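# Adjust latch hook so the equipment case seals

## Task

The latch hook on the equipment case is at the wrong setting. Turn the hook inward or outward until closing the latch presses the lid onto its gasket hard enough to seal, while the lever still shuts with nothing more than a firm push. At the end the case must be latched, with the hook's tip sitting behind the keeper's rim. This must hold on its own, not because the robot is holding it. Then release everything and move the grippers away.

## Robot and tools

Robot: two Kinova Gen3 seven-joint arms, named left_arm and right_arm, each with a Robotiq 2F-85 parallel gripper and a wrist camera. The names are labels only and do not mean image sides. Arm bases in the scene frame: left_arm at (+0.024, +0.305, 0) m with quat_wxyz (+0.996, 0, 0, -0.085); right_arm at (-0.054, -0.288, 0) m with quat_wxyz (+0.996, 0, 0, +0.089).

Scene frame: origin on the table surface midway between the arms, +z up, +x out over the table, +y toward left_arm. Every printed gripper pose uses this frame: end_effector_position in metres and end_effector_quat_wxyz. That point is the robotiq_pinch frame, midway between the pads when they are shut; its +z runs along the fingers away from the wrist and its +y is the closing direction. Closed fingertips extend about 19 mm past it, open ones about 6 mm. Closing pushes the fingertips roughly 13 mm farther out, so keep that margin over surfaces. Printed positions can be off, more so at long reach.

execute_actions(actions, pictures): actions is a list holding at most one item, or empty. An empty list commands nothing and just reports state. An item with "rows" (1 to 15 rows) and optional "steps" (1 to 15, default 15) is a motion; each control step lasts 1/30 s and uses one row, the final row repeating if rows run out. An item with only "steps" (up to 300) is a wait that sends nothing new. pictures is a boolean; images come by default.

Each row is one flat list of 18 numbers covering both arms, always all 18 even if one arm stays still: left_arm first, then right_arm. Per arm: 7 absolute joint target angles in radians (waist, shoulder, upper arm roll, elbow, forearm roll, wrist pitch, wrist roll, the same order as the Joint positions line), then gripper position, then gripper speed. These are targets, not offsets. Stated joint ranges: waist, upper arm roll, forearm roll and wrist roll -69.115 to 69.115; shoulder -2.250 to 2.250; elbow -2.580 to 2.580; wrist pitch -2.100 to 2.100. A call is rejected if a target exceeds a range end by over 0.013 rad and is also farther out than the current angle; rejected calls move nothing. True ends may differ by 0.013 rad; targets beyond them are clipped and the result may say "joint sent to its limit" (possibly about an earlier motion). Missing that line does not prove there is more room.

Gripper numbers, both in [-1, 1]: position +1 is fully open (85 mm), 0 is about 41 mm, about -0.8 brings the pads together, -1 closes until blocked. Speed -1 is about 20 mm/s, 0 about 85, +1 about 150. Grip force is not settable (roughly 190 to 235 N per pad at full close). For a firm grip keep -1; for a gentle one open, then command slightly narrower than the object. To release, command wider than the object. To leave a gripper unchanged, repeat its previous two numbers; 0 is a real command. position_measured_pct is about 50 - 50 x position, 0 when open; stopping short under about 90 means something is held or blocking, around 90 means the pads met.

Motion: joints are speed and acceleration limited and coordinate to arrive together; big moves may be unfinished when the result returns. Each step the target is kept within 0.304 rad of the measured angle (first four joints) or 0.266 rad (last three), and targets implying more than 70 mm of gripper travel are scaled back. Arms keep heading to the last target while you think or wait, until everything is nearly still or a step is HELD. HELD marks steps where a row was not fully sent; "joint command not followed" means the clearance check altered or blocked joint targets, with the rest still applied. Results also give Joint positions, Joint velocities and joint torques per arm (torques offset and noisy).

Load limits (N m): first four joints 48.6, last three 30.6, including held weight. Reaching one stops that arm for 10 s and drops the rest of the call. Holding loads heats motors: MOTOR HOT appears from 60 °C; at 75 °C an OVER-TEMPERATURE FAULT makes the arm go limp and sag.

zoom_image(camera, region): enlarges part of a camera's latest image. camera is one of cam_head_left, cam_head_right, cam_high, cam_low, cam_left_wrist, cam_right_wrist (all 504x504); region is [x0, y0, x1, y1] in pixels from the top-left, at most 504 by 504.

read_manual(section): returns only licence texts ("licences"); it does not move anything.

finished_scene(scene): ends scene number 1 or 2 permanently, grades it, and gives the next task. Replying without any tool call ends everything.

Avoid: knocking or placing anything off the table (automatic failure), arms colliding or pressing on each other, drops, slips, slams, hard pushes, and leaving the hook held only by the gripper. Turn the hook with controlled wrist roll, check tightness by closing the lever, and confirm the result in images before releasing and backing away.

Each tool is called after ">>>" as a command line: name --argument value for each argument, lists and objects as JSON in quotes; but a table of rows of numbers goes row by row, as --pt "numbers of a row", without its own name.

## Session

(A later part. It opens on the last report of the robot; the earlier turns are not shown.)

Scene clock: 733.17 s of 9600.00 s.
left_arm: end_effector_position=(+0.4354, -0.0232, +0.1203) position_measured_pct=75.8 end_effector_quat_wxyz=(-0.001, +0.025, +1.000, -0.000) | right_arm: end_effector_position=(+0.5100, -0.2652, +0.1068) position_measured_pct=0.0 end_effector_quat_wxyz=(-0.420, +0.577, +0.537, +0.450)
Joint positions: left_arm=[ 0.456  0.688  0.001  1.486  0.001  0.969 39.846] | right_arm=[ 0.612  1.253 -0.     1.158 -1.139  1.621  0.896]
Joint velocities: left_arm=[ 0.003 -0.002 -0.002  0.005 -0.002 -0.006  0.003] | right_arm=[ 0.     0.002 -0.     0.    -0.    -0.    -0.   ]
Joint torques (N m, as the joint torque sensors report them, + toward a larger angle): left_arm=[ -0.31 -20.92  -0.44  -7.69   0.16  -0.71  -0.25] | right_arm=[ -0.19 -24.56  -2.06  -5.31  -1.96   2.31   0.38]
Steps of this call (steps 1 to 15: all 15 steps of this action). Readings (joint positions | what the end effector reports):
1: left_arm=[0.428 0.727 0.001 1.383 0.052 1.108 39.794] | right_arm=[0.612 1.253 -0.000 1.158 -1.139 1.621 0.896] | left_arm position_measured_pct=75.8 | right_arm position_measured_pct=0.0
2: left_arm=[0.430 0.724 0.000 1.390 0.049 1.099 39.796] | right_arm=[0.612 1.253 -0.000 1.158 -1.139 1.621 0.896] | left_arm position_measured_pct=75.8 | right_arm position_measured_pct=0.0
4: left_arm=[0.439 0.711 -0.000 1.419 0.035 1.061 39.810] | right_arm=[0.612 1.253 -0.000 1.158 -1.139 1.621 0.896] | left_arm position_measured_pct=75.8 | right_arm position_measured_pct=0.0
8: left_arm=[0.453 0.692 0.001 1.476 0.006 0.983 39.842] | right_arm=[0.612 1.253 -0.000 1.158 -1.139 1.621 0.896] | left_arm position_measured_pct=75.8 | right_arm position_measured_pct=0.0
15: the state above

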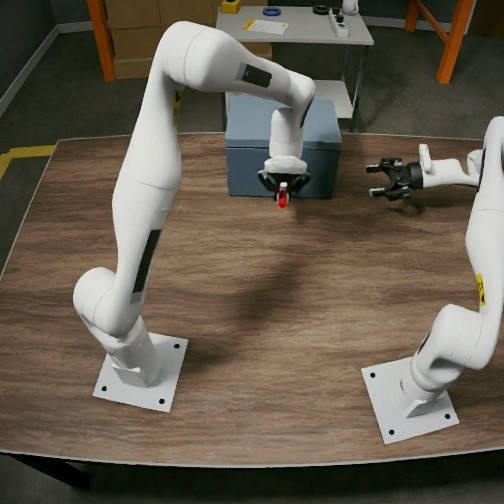

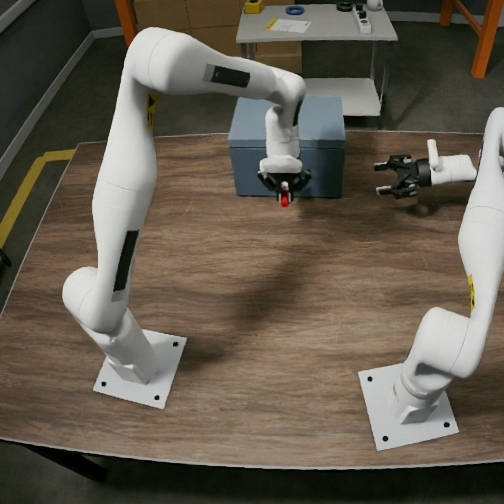

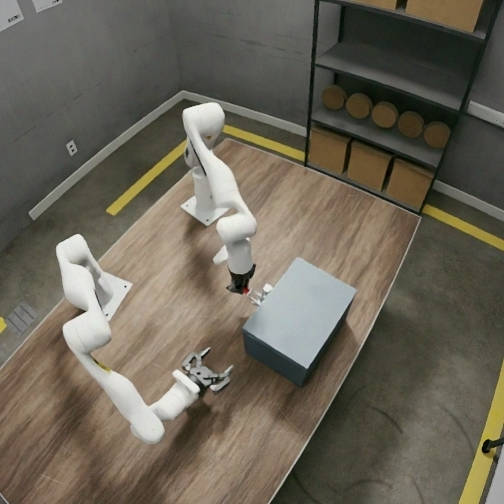

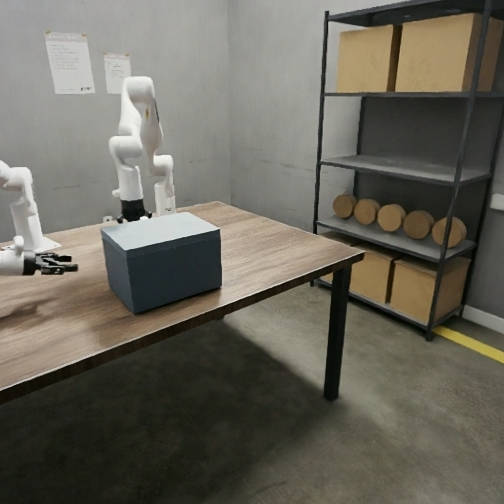

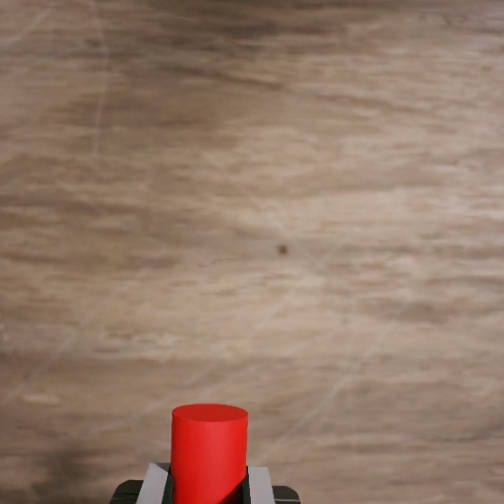

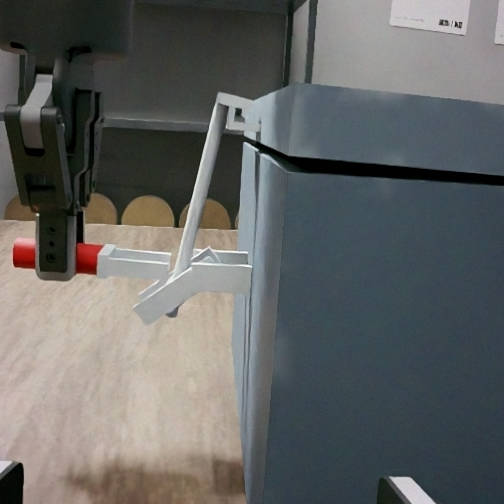

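>>> execute_actions --actions '[{"rows":[[0.4853,0.6572,0,1.5809,-0.0672,0.832,39.916,-0.62,-0.2,0.6118,1.2528,0,1.158,-1.1386,1.6209,0.8957,1,0]],"steps":10}]' --pictures false

>>> execute_actions --actions '[{"rows":[[0.5165,0.6361,0,1.6696,-0.1607,0.7015,40.0226,-0.62,-0.2,0.6118,1.2528,0,1.158,-1.1386,1.6209,0.8957,1,0]],"steps":15}]'

>>> zoom_image --camera "cam_right_wrist" --region '[270, 140, 330, 190]'

>>> execute_actions --actions '[{"rows":[[0.5494,0.6245,0,1.7521,-0.2983,0.5784,40.1747,-0.62,-0.2,0.6118,1.2528,0,1.158,-1.1386,1.6209,0.8957,1,0]],"steps":11}]' --pictures false

>>> execute_actions --actions '[{"rows":[[0.583,0.6233,0,1.8279,-0.508,0.4721,40.4029,-0.62,-0.2,0.6118,1.2528,0,1.158,-1.1386,1.6209,0.8957,1,0]],"steps":15}]'

>>> zoom_image --camera "cam_right_wrist" --region '[270, 140, 330, 190]'

Scene clock: 752.07 s of 9600.00 s.
left_arm: end_effector_position=(+0.4347, -0.0232, +0.1133) position_measured_pct=75.8 end_effector_quat_wxyz=(+0.041, +0.026, +0.999, -0.001) | right_arm: end_effector_position=(+0.5100, -0.2652, +0.1068) position_measured_pct=0.0 end_effector_quat_wxyz=(-0.420, +0.577, +0.537, +0.450)
Joint positions: left_arm=[ 0.485  0.658  0.002  1.579 -0.064  0.838 39.916] | right_arm=[ 0.612  1.253 -0.     1.158 -1.139  1.621  0.896]
Joint velocities: left_arm=[ 0.014 -0.02  -0.003  0.04  -0.022 -0.05   0.021] | right_arm=[-0. -0. -0.  0. -0.  0. -0.]
Joint torques (N m, as the joint torque sensors report them, + toward a larger angle): left_arm=[ -1.5  -18.44  -0.51  -8.28  -0.23  -1.81  -0.54] | right_arm=[ -0.27 -24.39  -2.37  -5.    -1.77   2.43   0.13]
Steps of this call (steps 1 to 15: the robot went on to your last target; steps 16 to 557: nothing new was sent; steps 558 to 567: all 10 steps of this action). Readings (joint positions | what the end effector reports):
558: left_arm=[0.457 0.687 0.001 1.487 0.000 0.968 39.847] | right_arm=[0.612 1.253 -0.000 1.158 -1.139 1.621 0.896] | left_arm position_measured_pct=75.8 | right_arm position_measured_pct=0.0
559: left_arm=[0.459 0.685 0.000 1.493 -0.003 0.960 39.851] | right_arm=[0.612 1.253 -0.000 1.158 -1.139 1.621 0.896] | left_arm position_measured_pct=75.8 | right_arm position_measured_pct=0.0
561: left_arm=[0.468 0.674 -0.000 1.520 -0.021 0.923 39.870] | right_arm=[0.612 1.253 -0.000 1.158 -1.139 1.621 0.896] | left_arm position_measured_pct=75.8 | right_arm position_measured_pct=0.0
565: left_arm=[0.483 0.660 0.002 1.573 -0.060 0.846 39.911] | right_arm=[0.612 1.253 -0.000 1.158 -1.139 1.621 0.896] | left_arm position_measured_pct=75.8 | right_arm position_measured_pct=0.0
567: the state above

Scene clock: 752.57 s of 9600.00 s.
left_arm: end_effector_position=(+0.4344, -0.0233, +0.1063) position_measured_pct=75.8 end_effector_quat_wxyz=(+0.086, +0.025, +0.996, -0.002) | right_arm: end_effector_position=(+0.5100, -0.2652, +0.1068) position_measured_pct=0.0 end_effector_quat_wxyz=(-0.420, +0.577, +0.537, +0.450)
Joint positions: left_arm=[ 0.518  0.634  0.002  1.671 -0.159  0.704 40.023] | right_arm=[ 0.612  1.253 -0.     1.158 -1.139  1.621  0.896]
Joint velocities: left_arm=[ 0.002 -0.002 -0.004  0.003 -0.002 -0.004  0.003] | right_arm=[-0.003  0.     0.    -0.     0.    -0.     0.   ]
Joint torques (N m, as the joint torque sensors report them, + toward a larger angle): left_arm=[ -1.77 -17.8   -0.96  -8.11  -0.65  -1.44  -0.4 ] | right_arm=[  0.03 -24.43  -1.95  -5.37  -2.12   2.36   0.25]
Steps of this call (steps 1 to 15: all 15 steps of this action). Readings (joint positions | what the end effector reports):
1: left_arm=[0.486 0.657 0.002 1.581 -0.066 0.835 39.917] | right_arm=[0.612 1.253 -0.000 1.158 -1.139 1.621 0.896] | left_arm position_measured_pct=75.8 | right_arm position_measured_pct=0.0
2: left_arm=[0.489 0.654 0.001 1.588 -0.071 0.826 39.923] | right_arm=[0.612 1.253 -0.000 1.158 -1.139 1.621 0.896] | left_arm position_measured_pct=75.8 | right_arm position_measured_pct=0.0
4: left_arm=[0.500 0.646 0.001 1.616 -0.100 0.785 39.955] | right_arm=[0.612 1.253 -0.000 1.158 -1.139 1.621 0.896] | left_arm position_measured_pct=75.8 | right_arm position_measured_pct=0.0
8: left_arm=[0.515 0.636 0.002 1.664 -0.152 0.714 40.016] | right_arm=[0.612 1.253 -0.000 1.158 -1.139 1.621 0.896] | left_arm position_measured_pct=75.8 | right_arm position_measured_pct=0.0
15: the state above

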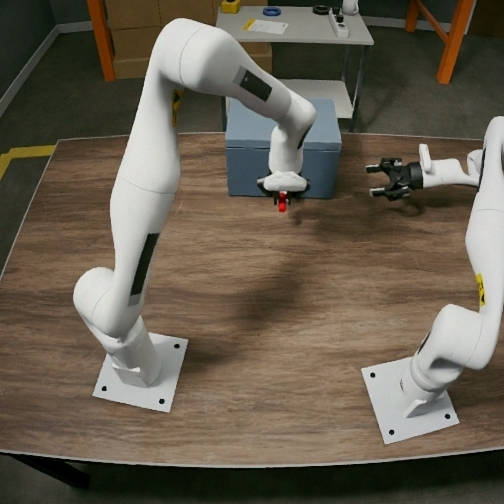

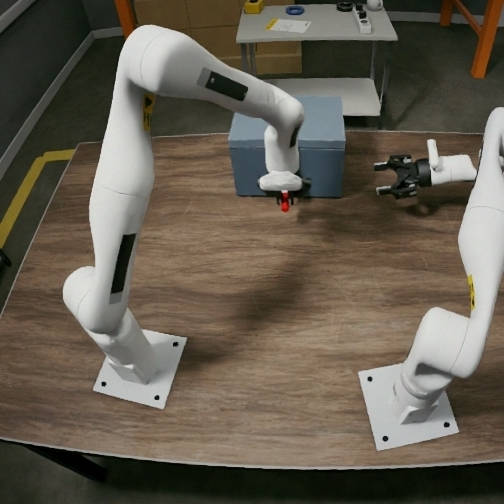

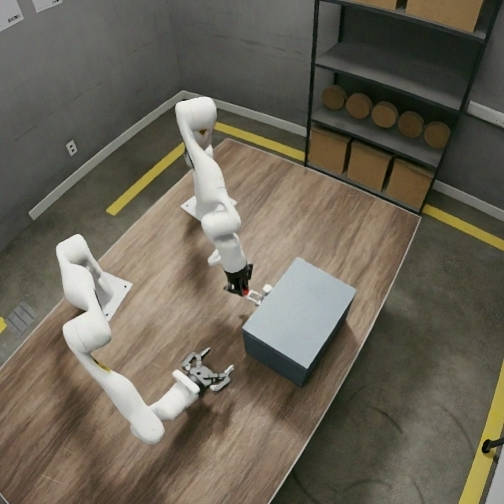

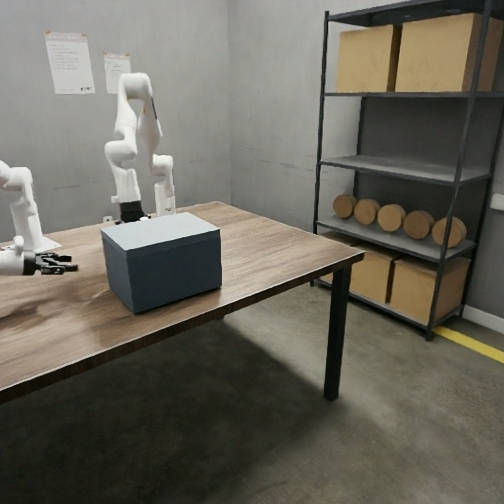

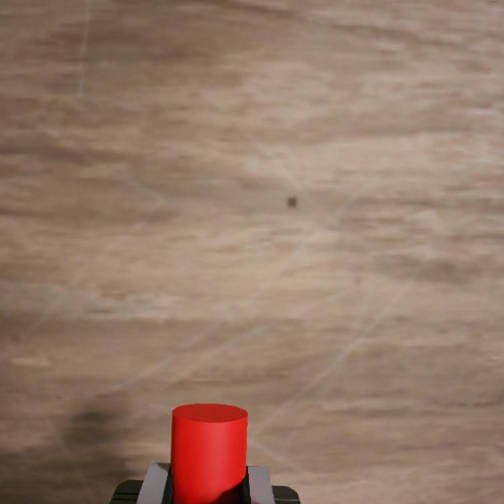

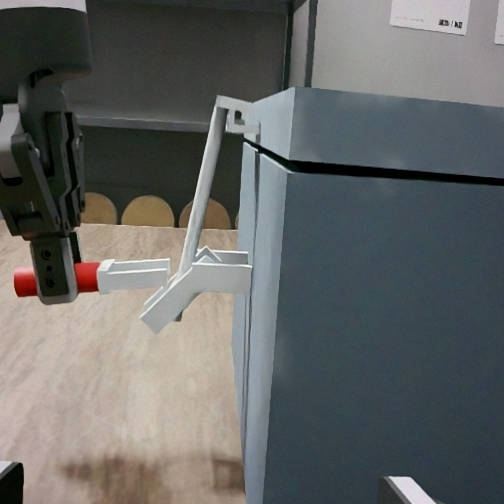

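Region (270, 140, 330, 190) of cam_right_wrist's 504x504 image, scaled by 8.400.

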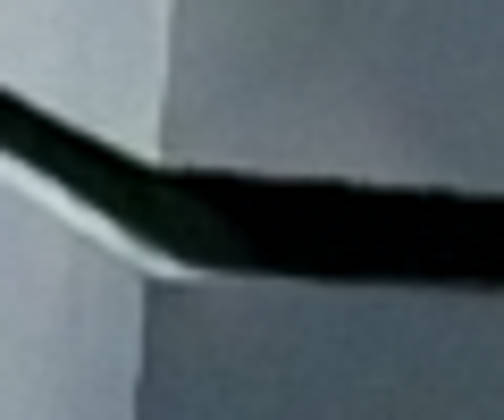

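Scene clock: 752.93 s of 9600.00 s.
left_arm: end_effector_position=(+0.4349, -0.0233, +0.0989) position_measured_pct=75.8 end_effector_quat_wxyz=(+0.128, +0.025, +0.991, -0.003) | right_arm: end_effector_position=(+0.5100, -0.2652, +0.1068) position_measured_pct=0.0 end_effector_quat_wxyz=(-0.420, +0.577, +0.537, +0.450)
Joint positions: left_arm=[ 0.55   0.623  0.003  1.753 -0.295  0.583 40.174] | right_arm=[ 0.612  1.253 -0.     1.158 -1.139  1.621  0.896]
Joint velocities: left_arm=[ 0.012 -0.006 -0.008  0.019 -0.021 -0.025  0.022] | right_arm=[-0.001  0.001 -0.     0.    -0.001  0.    -0.   ]
Joint torques (N m, as the joint torque sensors report them, + toward a larger angle): left_arm=[ -2.47 -16.82  -1.83  -8.44  -1.13  -2.03  -0.23] | right_arm=[ -0.17 -24.6   -2.57  -5.48  -1.91   2.23   0.29]
Steps of this call (steps 1 to 11: all 11 steps of this action). Readings (joint positions | what the end effector reports):
1: left_arm=[0.518 0.634 0.001 1.672 -0.160 0.703 40.025] | right_arm=[0.612 1.253 -0.000 1.158 -1.139 1.621 0.896] | left_arm position_measured_pct=75.8 | right_arm position_measured_pct=0.0
2: left_arm=[0.521 0.633 0.001 1.677 -0.168 0.695 40.033] | right_arm=[0.612 1.253 -0.000 1.158 -1.139 1.621 0.896] | left_arm position_measured_pct=75.8 | right_arm position_measured_pct=0.0
4: left_arm=[0.533 0.628 0.001 1.704 -0.211 0.656 40.081] | right_arm=[0.612 1.253 -0.000 1.158 -1.139 1.621 0.896] | left_arm position_measured_pct=75.8 | right_arm position_measured_pct=0.0
8: left_arm=[0.548 0.624 0.003 1.748 -0.288 0.590 40.166] | right_arm=[0.612 1.253 -0.000 1.158 -1.139 1.621 0.896] | left_arm position_measured_pct=75.8 | right_arm position_measured_pct=0.0
11: the state above

Scene clock: 753.43 s of 9600.00 s.
left_arm: end_effector_position=(+0.4359, -0.0234, +0.0914) position_measured_pct=75.8 end_effector_quat_wxyz=(+0.172, +0.025, +0.985, -0.004) | right_arm: end_effector_position=(+0.5100, -0.2652, +0.1068) position_measured_pct=0.0 end_effector_quat_wxyz=(-0.420, +0.577, +0.537, +0.450)
Joint positions: left_arm=[ 0.585  0.621  0.003  1.831 -0.505  0.475 40.403] | right_arm=[ 0.612  1.253 -0.     1.158 -1.139  1.621  0.896]
Joint velocities: left_arm=[ 0.003  0.002 -0.002  0.002 -0.005 -0.003  0.006] | right_arm=[-0.001 -0.001 -0.    -0.     0.    -0.    -0.   ]
Joint torques (N m, as the joint torque sensors report them, + toward a larger angle): left_arm=[ -2.52 -17.08  -2.67  -8.53  -1.17  -1.85  -0.18] | right_arm=[ -0.2  -24.6   -2.34  -5.36  -2.09   2.16   0.34]
Steps of this call (steps 1 to 15: all 15 steps of this action). Readings (joint positions | what the end effector reports):
1: left_arm=[0.551 0.623 0.002 1.754 -0.297 0.581 40.176] | right_arm=[0.612 1.253 -0.000 1.158 -1.139 1.621 0.896] | left_arm position_measured_pct=75.8 | right_arm position_measured_pct=0.0
2: left_arm=[0.553 0.622 0.002 1.758 -0.306 0.576 40.186] | right_arm=[0.612 1.253 -0.000 1.158 -1.139 1.621 0.896] | left_arm position_measured_pct=75.8 | right_arm position_measured_pct=0.0
4: left_arm=[0.563 0.621 0.002 1.776 -0.353 0.551 40.237] | right_arm=[0.612 1.253 -0.000 1.158 -1.139 1.621 0.896] | left_arm position_measured_pct=75.8 | right_arm position_measured_pct=0.0
8: left_arm=[0.581 0.621 0.004 1.821 -0.478 0.489 40.374] | right_arm=[0.612 1.253 -0.000 1.158 -1.139 1.621 0.896] | left_arm position_measured_pct=75.8 | right_arm position_measured_pct=0.0
15: the state above

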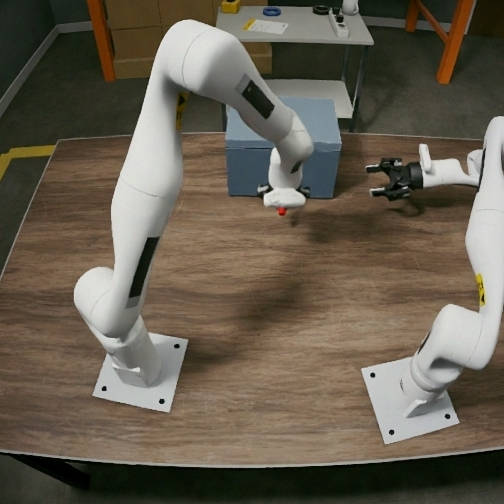

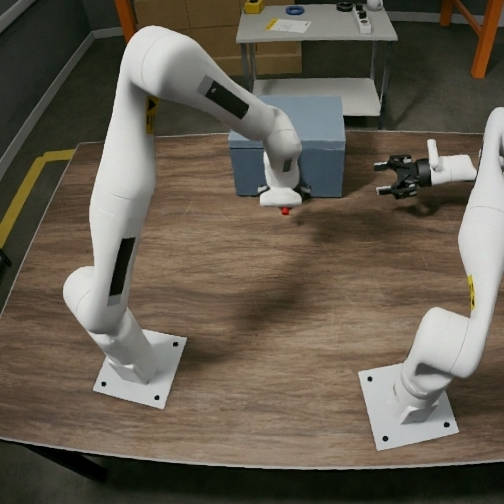

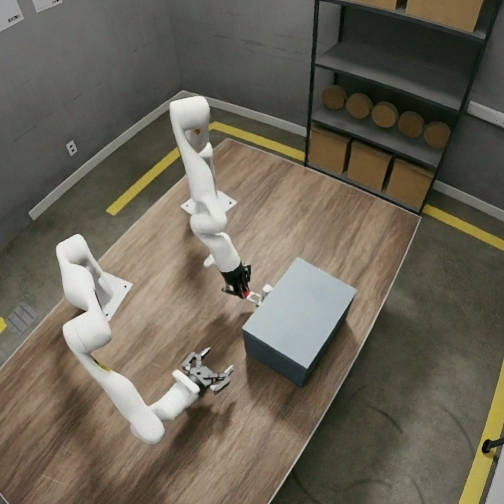

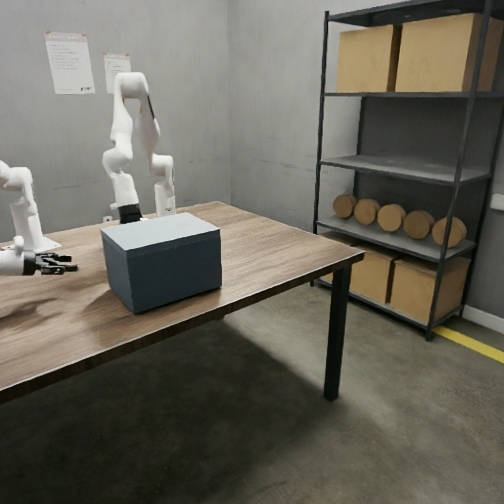

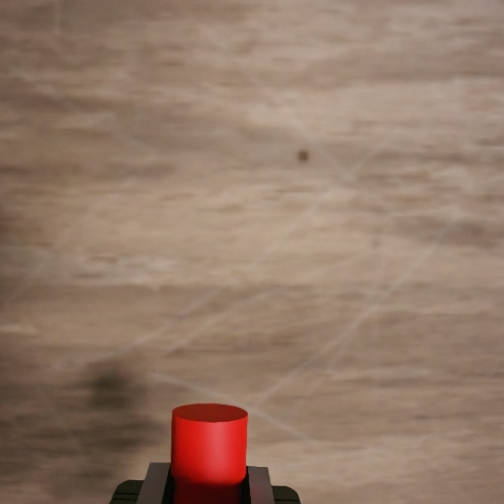

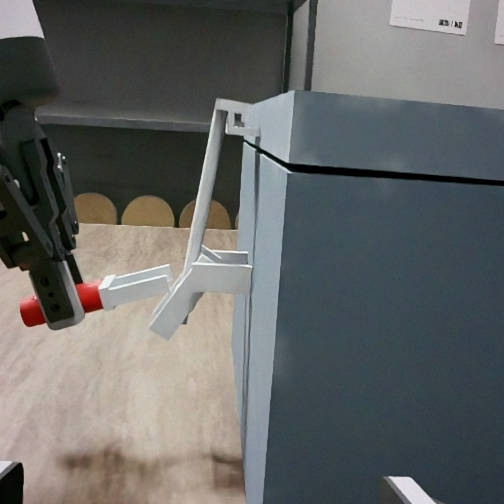

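Region (270, 140, 330, 190) of cam_right_wrist's 504x504 image, scaled by 8.400.

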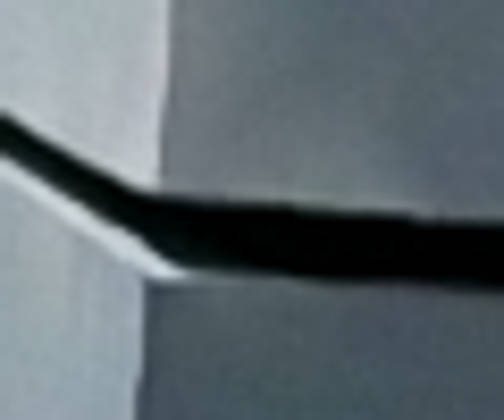

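>>> execute_actions --actions '[{"rows":[[0.6002,0.6268,0,1.8632,-0.6529,0.4299,40.5588,-0.62,-0.2,0.6118,1.2528,0,1.158,-1.1386,1.6209,0.8957,1,0]],"steps":8}]' --pictures false

>>> execute_actions --actions '[{"rows":[[0.6174,0.633,0,1.8967,-0.8212,0.3988,40.7393,-0.62,-0.2,0.6118,1.2528,0,1.158,-1.1386,1.6209,0.8957,1,0]],"steps":8}]' --pictures false

>>> execute_actions --actions '[{"rows":[[0.6347,0.6421,0,1.9282,-1.0161,0.3824,40.9475,-0.62,-0.2,0.6118,1.2528,0,1.158,-1.1386,1.6209,0.8957,1,0]],"steps":8}]' --pictures false

>>> execute_actions --actions '[{"rows":[[0.6519,0.6541,0,1.9577,-1.2179,0.3809,41.1636,-0.62,-0.2,0.6118,1.2528,0,1.158,-1.1386,1.6209,0.8957,1,0]],"steps":15}]'

>>> zoom_image --camera "cam_right_wrist" --region '[270, 140, 330, 190]'

Scene clock: 792.13 s of 9600.00 s.
left_arm: end_effector_position=(+0.4367, -0.0235, +0.0878) position_measured_pct=75.8 end_effector_quat_wxyz=(+0.192, +0.025, +0.981, -0.005) | right_arm: end_effector_position=(+0.5100, -0.2652, +0.1068) position_measured_pct=0.0 end_effector_quat_wxyz=(-0.420, +0.577, +0.537, +0.450)
Joint positions: left_arm=[ 0.602  0.625  0.004  1.864 -0.642  0.435 40.55 ] | right_arm=[ 0.612  1.253 -0.     1.158 -1.139  1.621  0.896]
Joint velocities: left_arm=[ 0.018  0.01   0.001  0.051 -0.203 -0.061  0.219] | right_arm=[ 0.004  0.    -0.     0.    -0.     0.    -0.   ]
Joint torques (N m, as the joint torque sensors report them, + toward a larger angle): left_arm=[ -3.59 -17.54  -2.95  -9.24  -1.43  -1.46  -0.17] | right_arm=[ -0.58 -24.5   -2.21  -5.2   -2.08   2.21   0.2 ]
Steps of this call (steps 1 to 15: the robot went on to your last target; steps 16 to 1153: nothing new was sent; steps 1154 to 1161: all 8 steps of this action). Readings (joint positions | what the end effector reports):
1154: left_arm=[0.586 0.621 0.003 1.831 -0.507 0.474 40.405] | right_arm=[0.612 1.253 -0.000 1.158 -1.139 1.621 0.896] | left_arm position_measured_pct=75.8 | right_arm position_measured_pct=0.0
1155: left_arm=[0.587 0.621 0.002 1.834 -0.516 0.471 40.414] | right_arm=[0.612 1.253 -0.000 1.158 -1.139 1.621 0.896] | left_arm position_measured_pct=75.8 | right_arm position_measured_pct=0.0
1157: left_arm=[0.594 0.623 0.002 1.845 -0.562 0.458 40.464] | right_arm=[0.612 1.253 -0.000 1.158 -1.139 1.621 0.896] | left_arm position_measured_pct=75.8 | right_arm position_measured_pct=0.0
1161: the state above

Scene clock: 792.40 s of 9600.00 s.
left_arm: end_effector_position=(+0.4376, -0.0235, +0.0840) position_measured_pct=75.8 end_effector_quat_wxyz=(+0.213, +0.025, +0.977, -0.005) | right_arm: end_effector_position=(+0.5100, -0.2652, +0.1068) position_measured_pct=0.0 end_effector_quat_wxyz=(-0.420, +0.577, +0.537, +0.450)
Joint positions: left_arm=[ 0.619  0.631  0.004  1.898 -0.806  0.403 40.727] | right_arm=[ 0.612  1.253 -0.     1.158 -1.139  1.621  0.896]
Joint velocities: left_arm=[ 0.023  0.011  0.001  0.059 -0.296 -0.055  0.317] | right_arm=[-0.003  0.    -0.    -0.     0.     0.    -0.   ]
Joint torques (N m, as the joint torque sensors report them, + toward a larger angle): left_arm=[ -3.58 -17.73  -3.27  -9.05  -1.22  -0.83  -0.72] | right_arm=[ -0.09 -24.4   -2.11  -5.49  -2.01   2.22   0.3 ]
Steps of this call (steps 1 to 8: all 8 steps of this action). Readings (joint positions | what the end effector reports):
1: left_arm=[0.602 0.625 0.004 1.866 -0.648 0.433 40.557] | right_arm=[0.612 1.253 -0.000 1.158 -1.139 1.621 0.896] | left_arm position_measured_pct=75.8 | right_arm position_measured_pct=0.0
2: left_arm=[0.604 0.626 0.003 1.869 -0.659 0.430 40.569] | right_arm=[0.612 1.253 -0.000 1.158 -1.139 1.621 0.896] | left_arm position_measured_pct=75.8 | right_arm position_measured_pct=0.0
4: left_arm=[0.610 0.627 0.003 1.880 -0.712 0.420 40.625] | right_arm=[0.612 1.253 -0.000 1.158 -1.139 1.621 0.896] | left_arm position_measured_pct=75.8 | right_arm position_measured_pct=0.0
8: the state above

Scene clock: 792.67 s of 9600.00 s.
left_arm: end_effector_position=(+0.4386, -0.0235, +0.0803) position_measured_pct=75.8 end_effector_quat_wxyz=(+0.234, +0.025, +0.972, -0.006) | right_arm: end_effector_position=(+0.5100, -0.2652, +0.1068) position_measured_pct=0.0 end_effector_quat_wxyz=(-0.420, +0.577, +0.537, +0.450)
Joint positions: left_arm=[ 0.636  0.64   0.004  1.93  -0.996  0.384 40.929] | right_arm=[ 0.612  1.253 -0.     1.158 -1.139  1.621  0.896]
Joint velocities: left_arm=[ 0.028  0.021  0.002  0.067 -0.405 -0.035  0.433] | right_arm=[ 0.002 -0.001 -0.     0.    -0.     0.    -0.   ]
Joint torques (N m, as the joint torque sensors report them, + toward a larger angle): left_arm=[ -3.49 -18.6   -3.57 -10.06  -1.46  -0.51  -0.65] | right_arm=[ -0.41 -24.3   -2.07  -5.33  -2.14   2.14   0.4 ]
Steps of this call (steps 1 to 8: all 8 steps of this action). Readings (joint positions | what the end effector reports):
1: left_arm=[0.620 0.632 0.004 1.900 -0.815 0.401 40.736] | right_arm=[0.612 1.253 -0.000 1.158 -1.139 1.621 0.896] | left_arm position_measured_pct=75.8 | right_arm position_measured_pct=0.0
2: left_arm=[0.621 0.632 0.003 1.902 -0.829 0.399 40.751] | right_arm=[0.612 1.253 -0.000 1.158 -1.139 1.621 0.896] | left_arm position_measured_pct=75.8 | right_arm position_measured_pct=0.0
4: left_arm=[0.627 0.635 0.003 1.912 -0.886 0.394 40.812] | right_arm=[0.612 1.253 -0.000 1.158 -1.139 1.621 0.896] | left_arm position_measured_pct=75.8 | right_arm position_measured_pct=0.0
8: the state above

Scene clock: 793.17 s of 9600.00 s.
left_arm: end_effector_position=(+0.4400, -0.0235, +0.0761) position_measured_pct=75.8 end_effector_quat_wxyz=(+0.256, +0.025, +0.966, -0.007) | right_arm: end_effector_position=(+0.5100, -0.2652, +0.1068) position_measured_pct=0.0 end_effector_quat_wxyz=(-0.420, +0.577, +0.537, +0.450)
Joint positions: left_arm=[ 0.655  0.654  0.003  1.962 -1.215  0.38  41.164] | right_arm=[ 0.612  1.253 -0.     1.158 -1.139  1.621  0.896]
Joint velocities: left_arm=[ 0.001  0.001 -0.003  0.001 -0.005 -0.     0.005] | right_arm=[ 0.002  0.001 -0.     0.    -0.     0.    -0.   ]
Joint torques (N m, as the joint torque sensors report them, + toward a larger angle): left_arm=[ -3.42 -17.98  -3.08  -9.31  -1.15   0.4   -0.33] | right_arm=[ -0.32 -24.74  -2.07  -5.36  -2.05   2.36   0.35]
Steps of this call (steps 1 to 15: all 15 steps of this action). Readings (joint positions | what the end effector reports):
1: left_arm=[0.637 0.641 0.004 1.932 -1.008 0.384 40.942] | right_arm=[0.612 1.253 -0.000 1.158 -1.139 1.621 0.896] | left_arm position_measured_pct=75.8 | right_arm position_measured_pct=0.0
2: left_arm=[0.639 0.642 0.004 1.934 -1.025 0.383 40.961] | right_arm=[0.612 1.253 -0.000 1.158 -1.139 1.621 0.896] | left_arm position_measured_pct=75.8 | right_arm position_measured_pct=0.0
4: left_arm=[0.645 0.646 0.004 1.943 -1.087 0.382 41.027] | right_arm=[0.612 1.253 -0.000 1.158 -1.139 1.621 0.896] | left_arm position_measured_pct=75.8 | right_arm position_measured_pct=0.0
8: left_arm=[0.653 0.653 0.004 1.960 -1.197 0.381 41.145] | right_arm=[0.612 1.253 -0.000 1.158 -1.139 1.621 0.896] | left_arm position_measured_pct=75.8 | right_arm position_measured_pct=0.0
15: the state above

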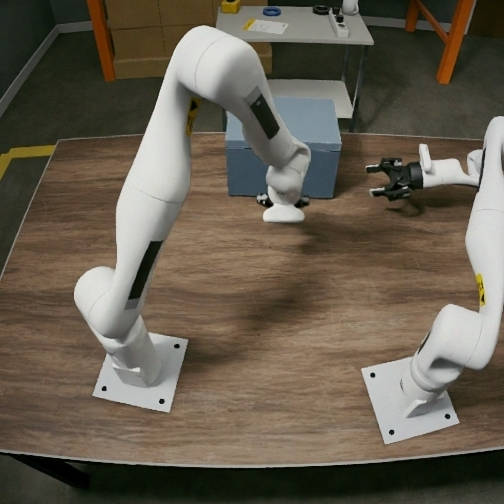

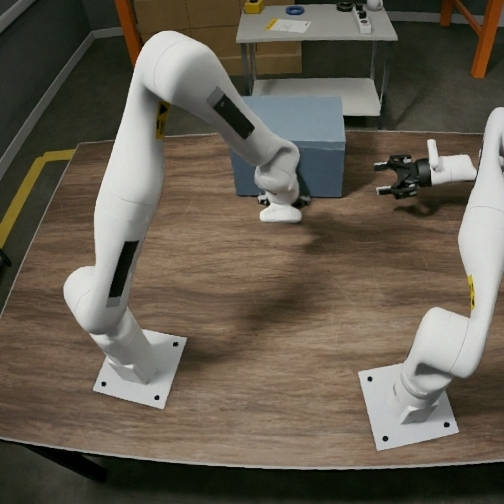

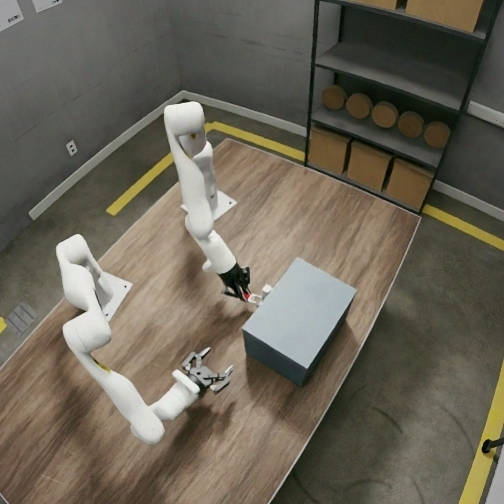

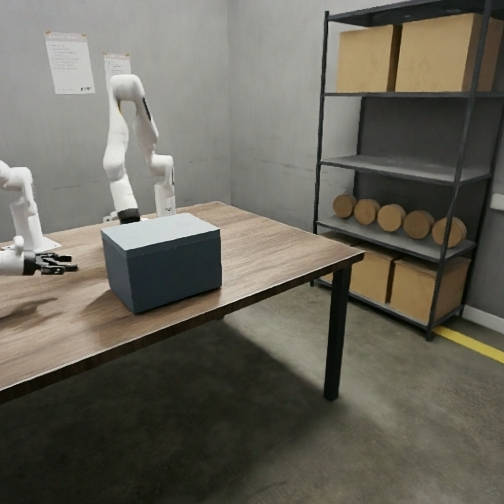

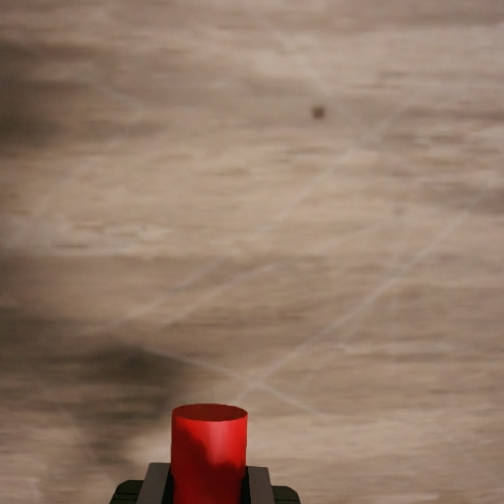

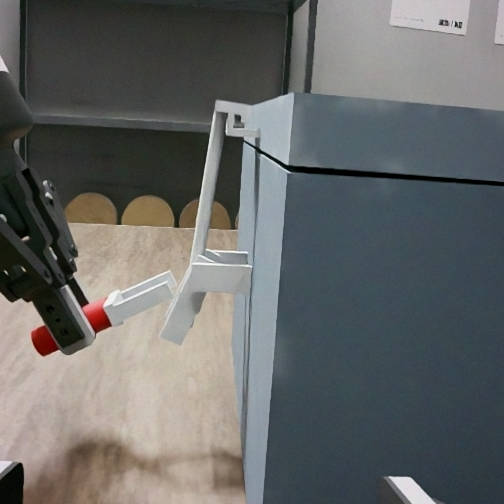

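Region (270, 140, 330, 190) of cam_right_wrist's 504x504 image, scaled by 8.400.

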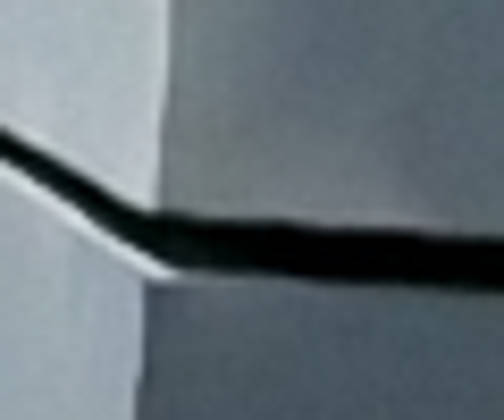

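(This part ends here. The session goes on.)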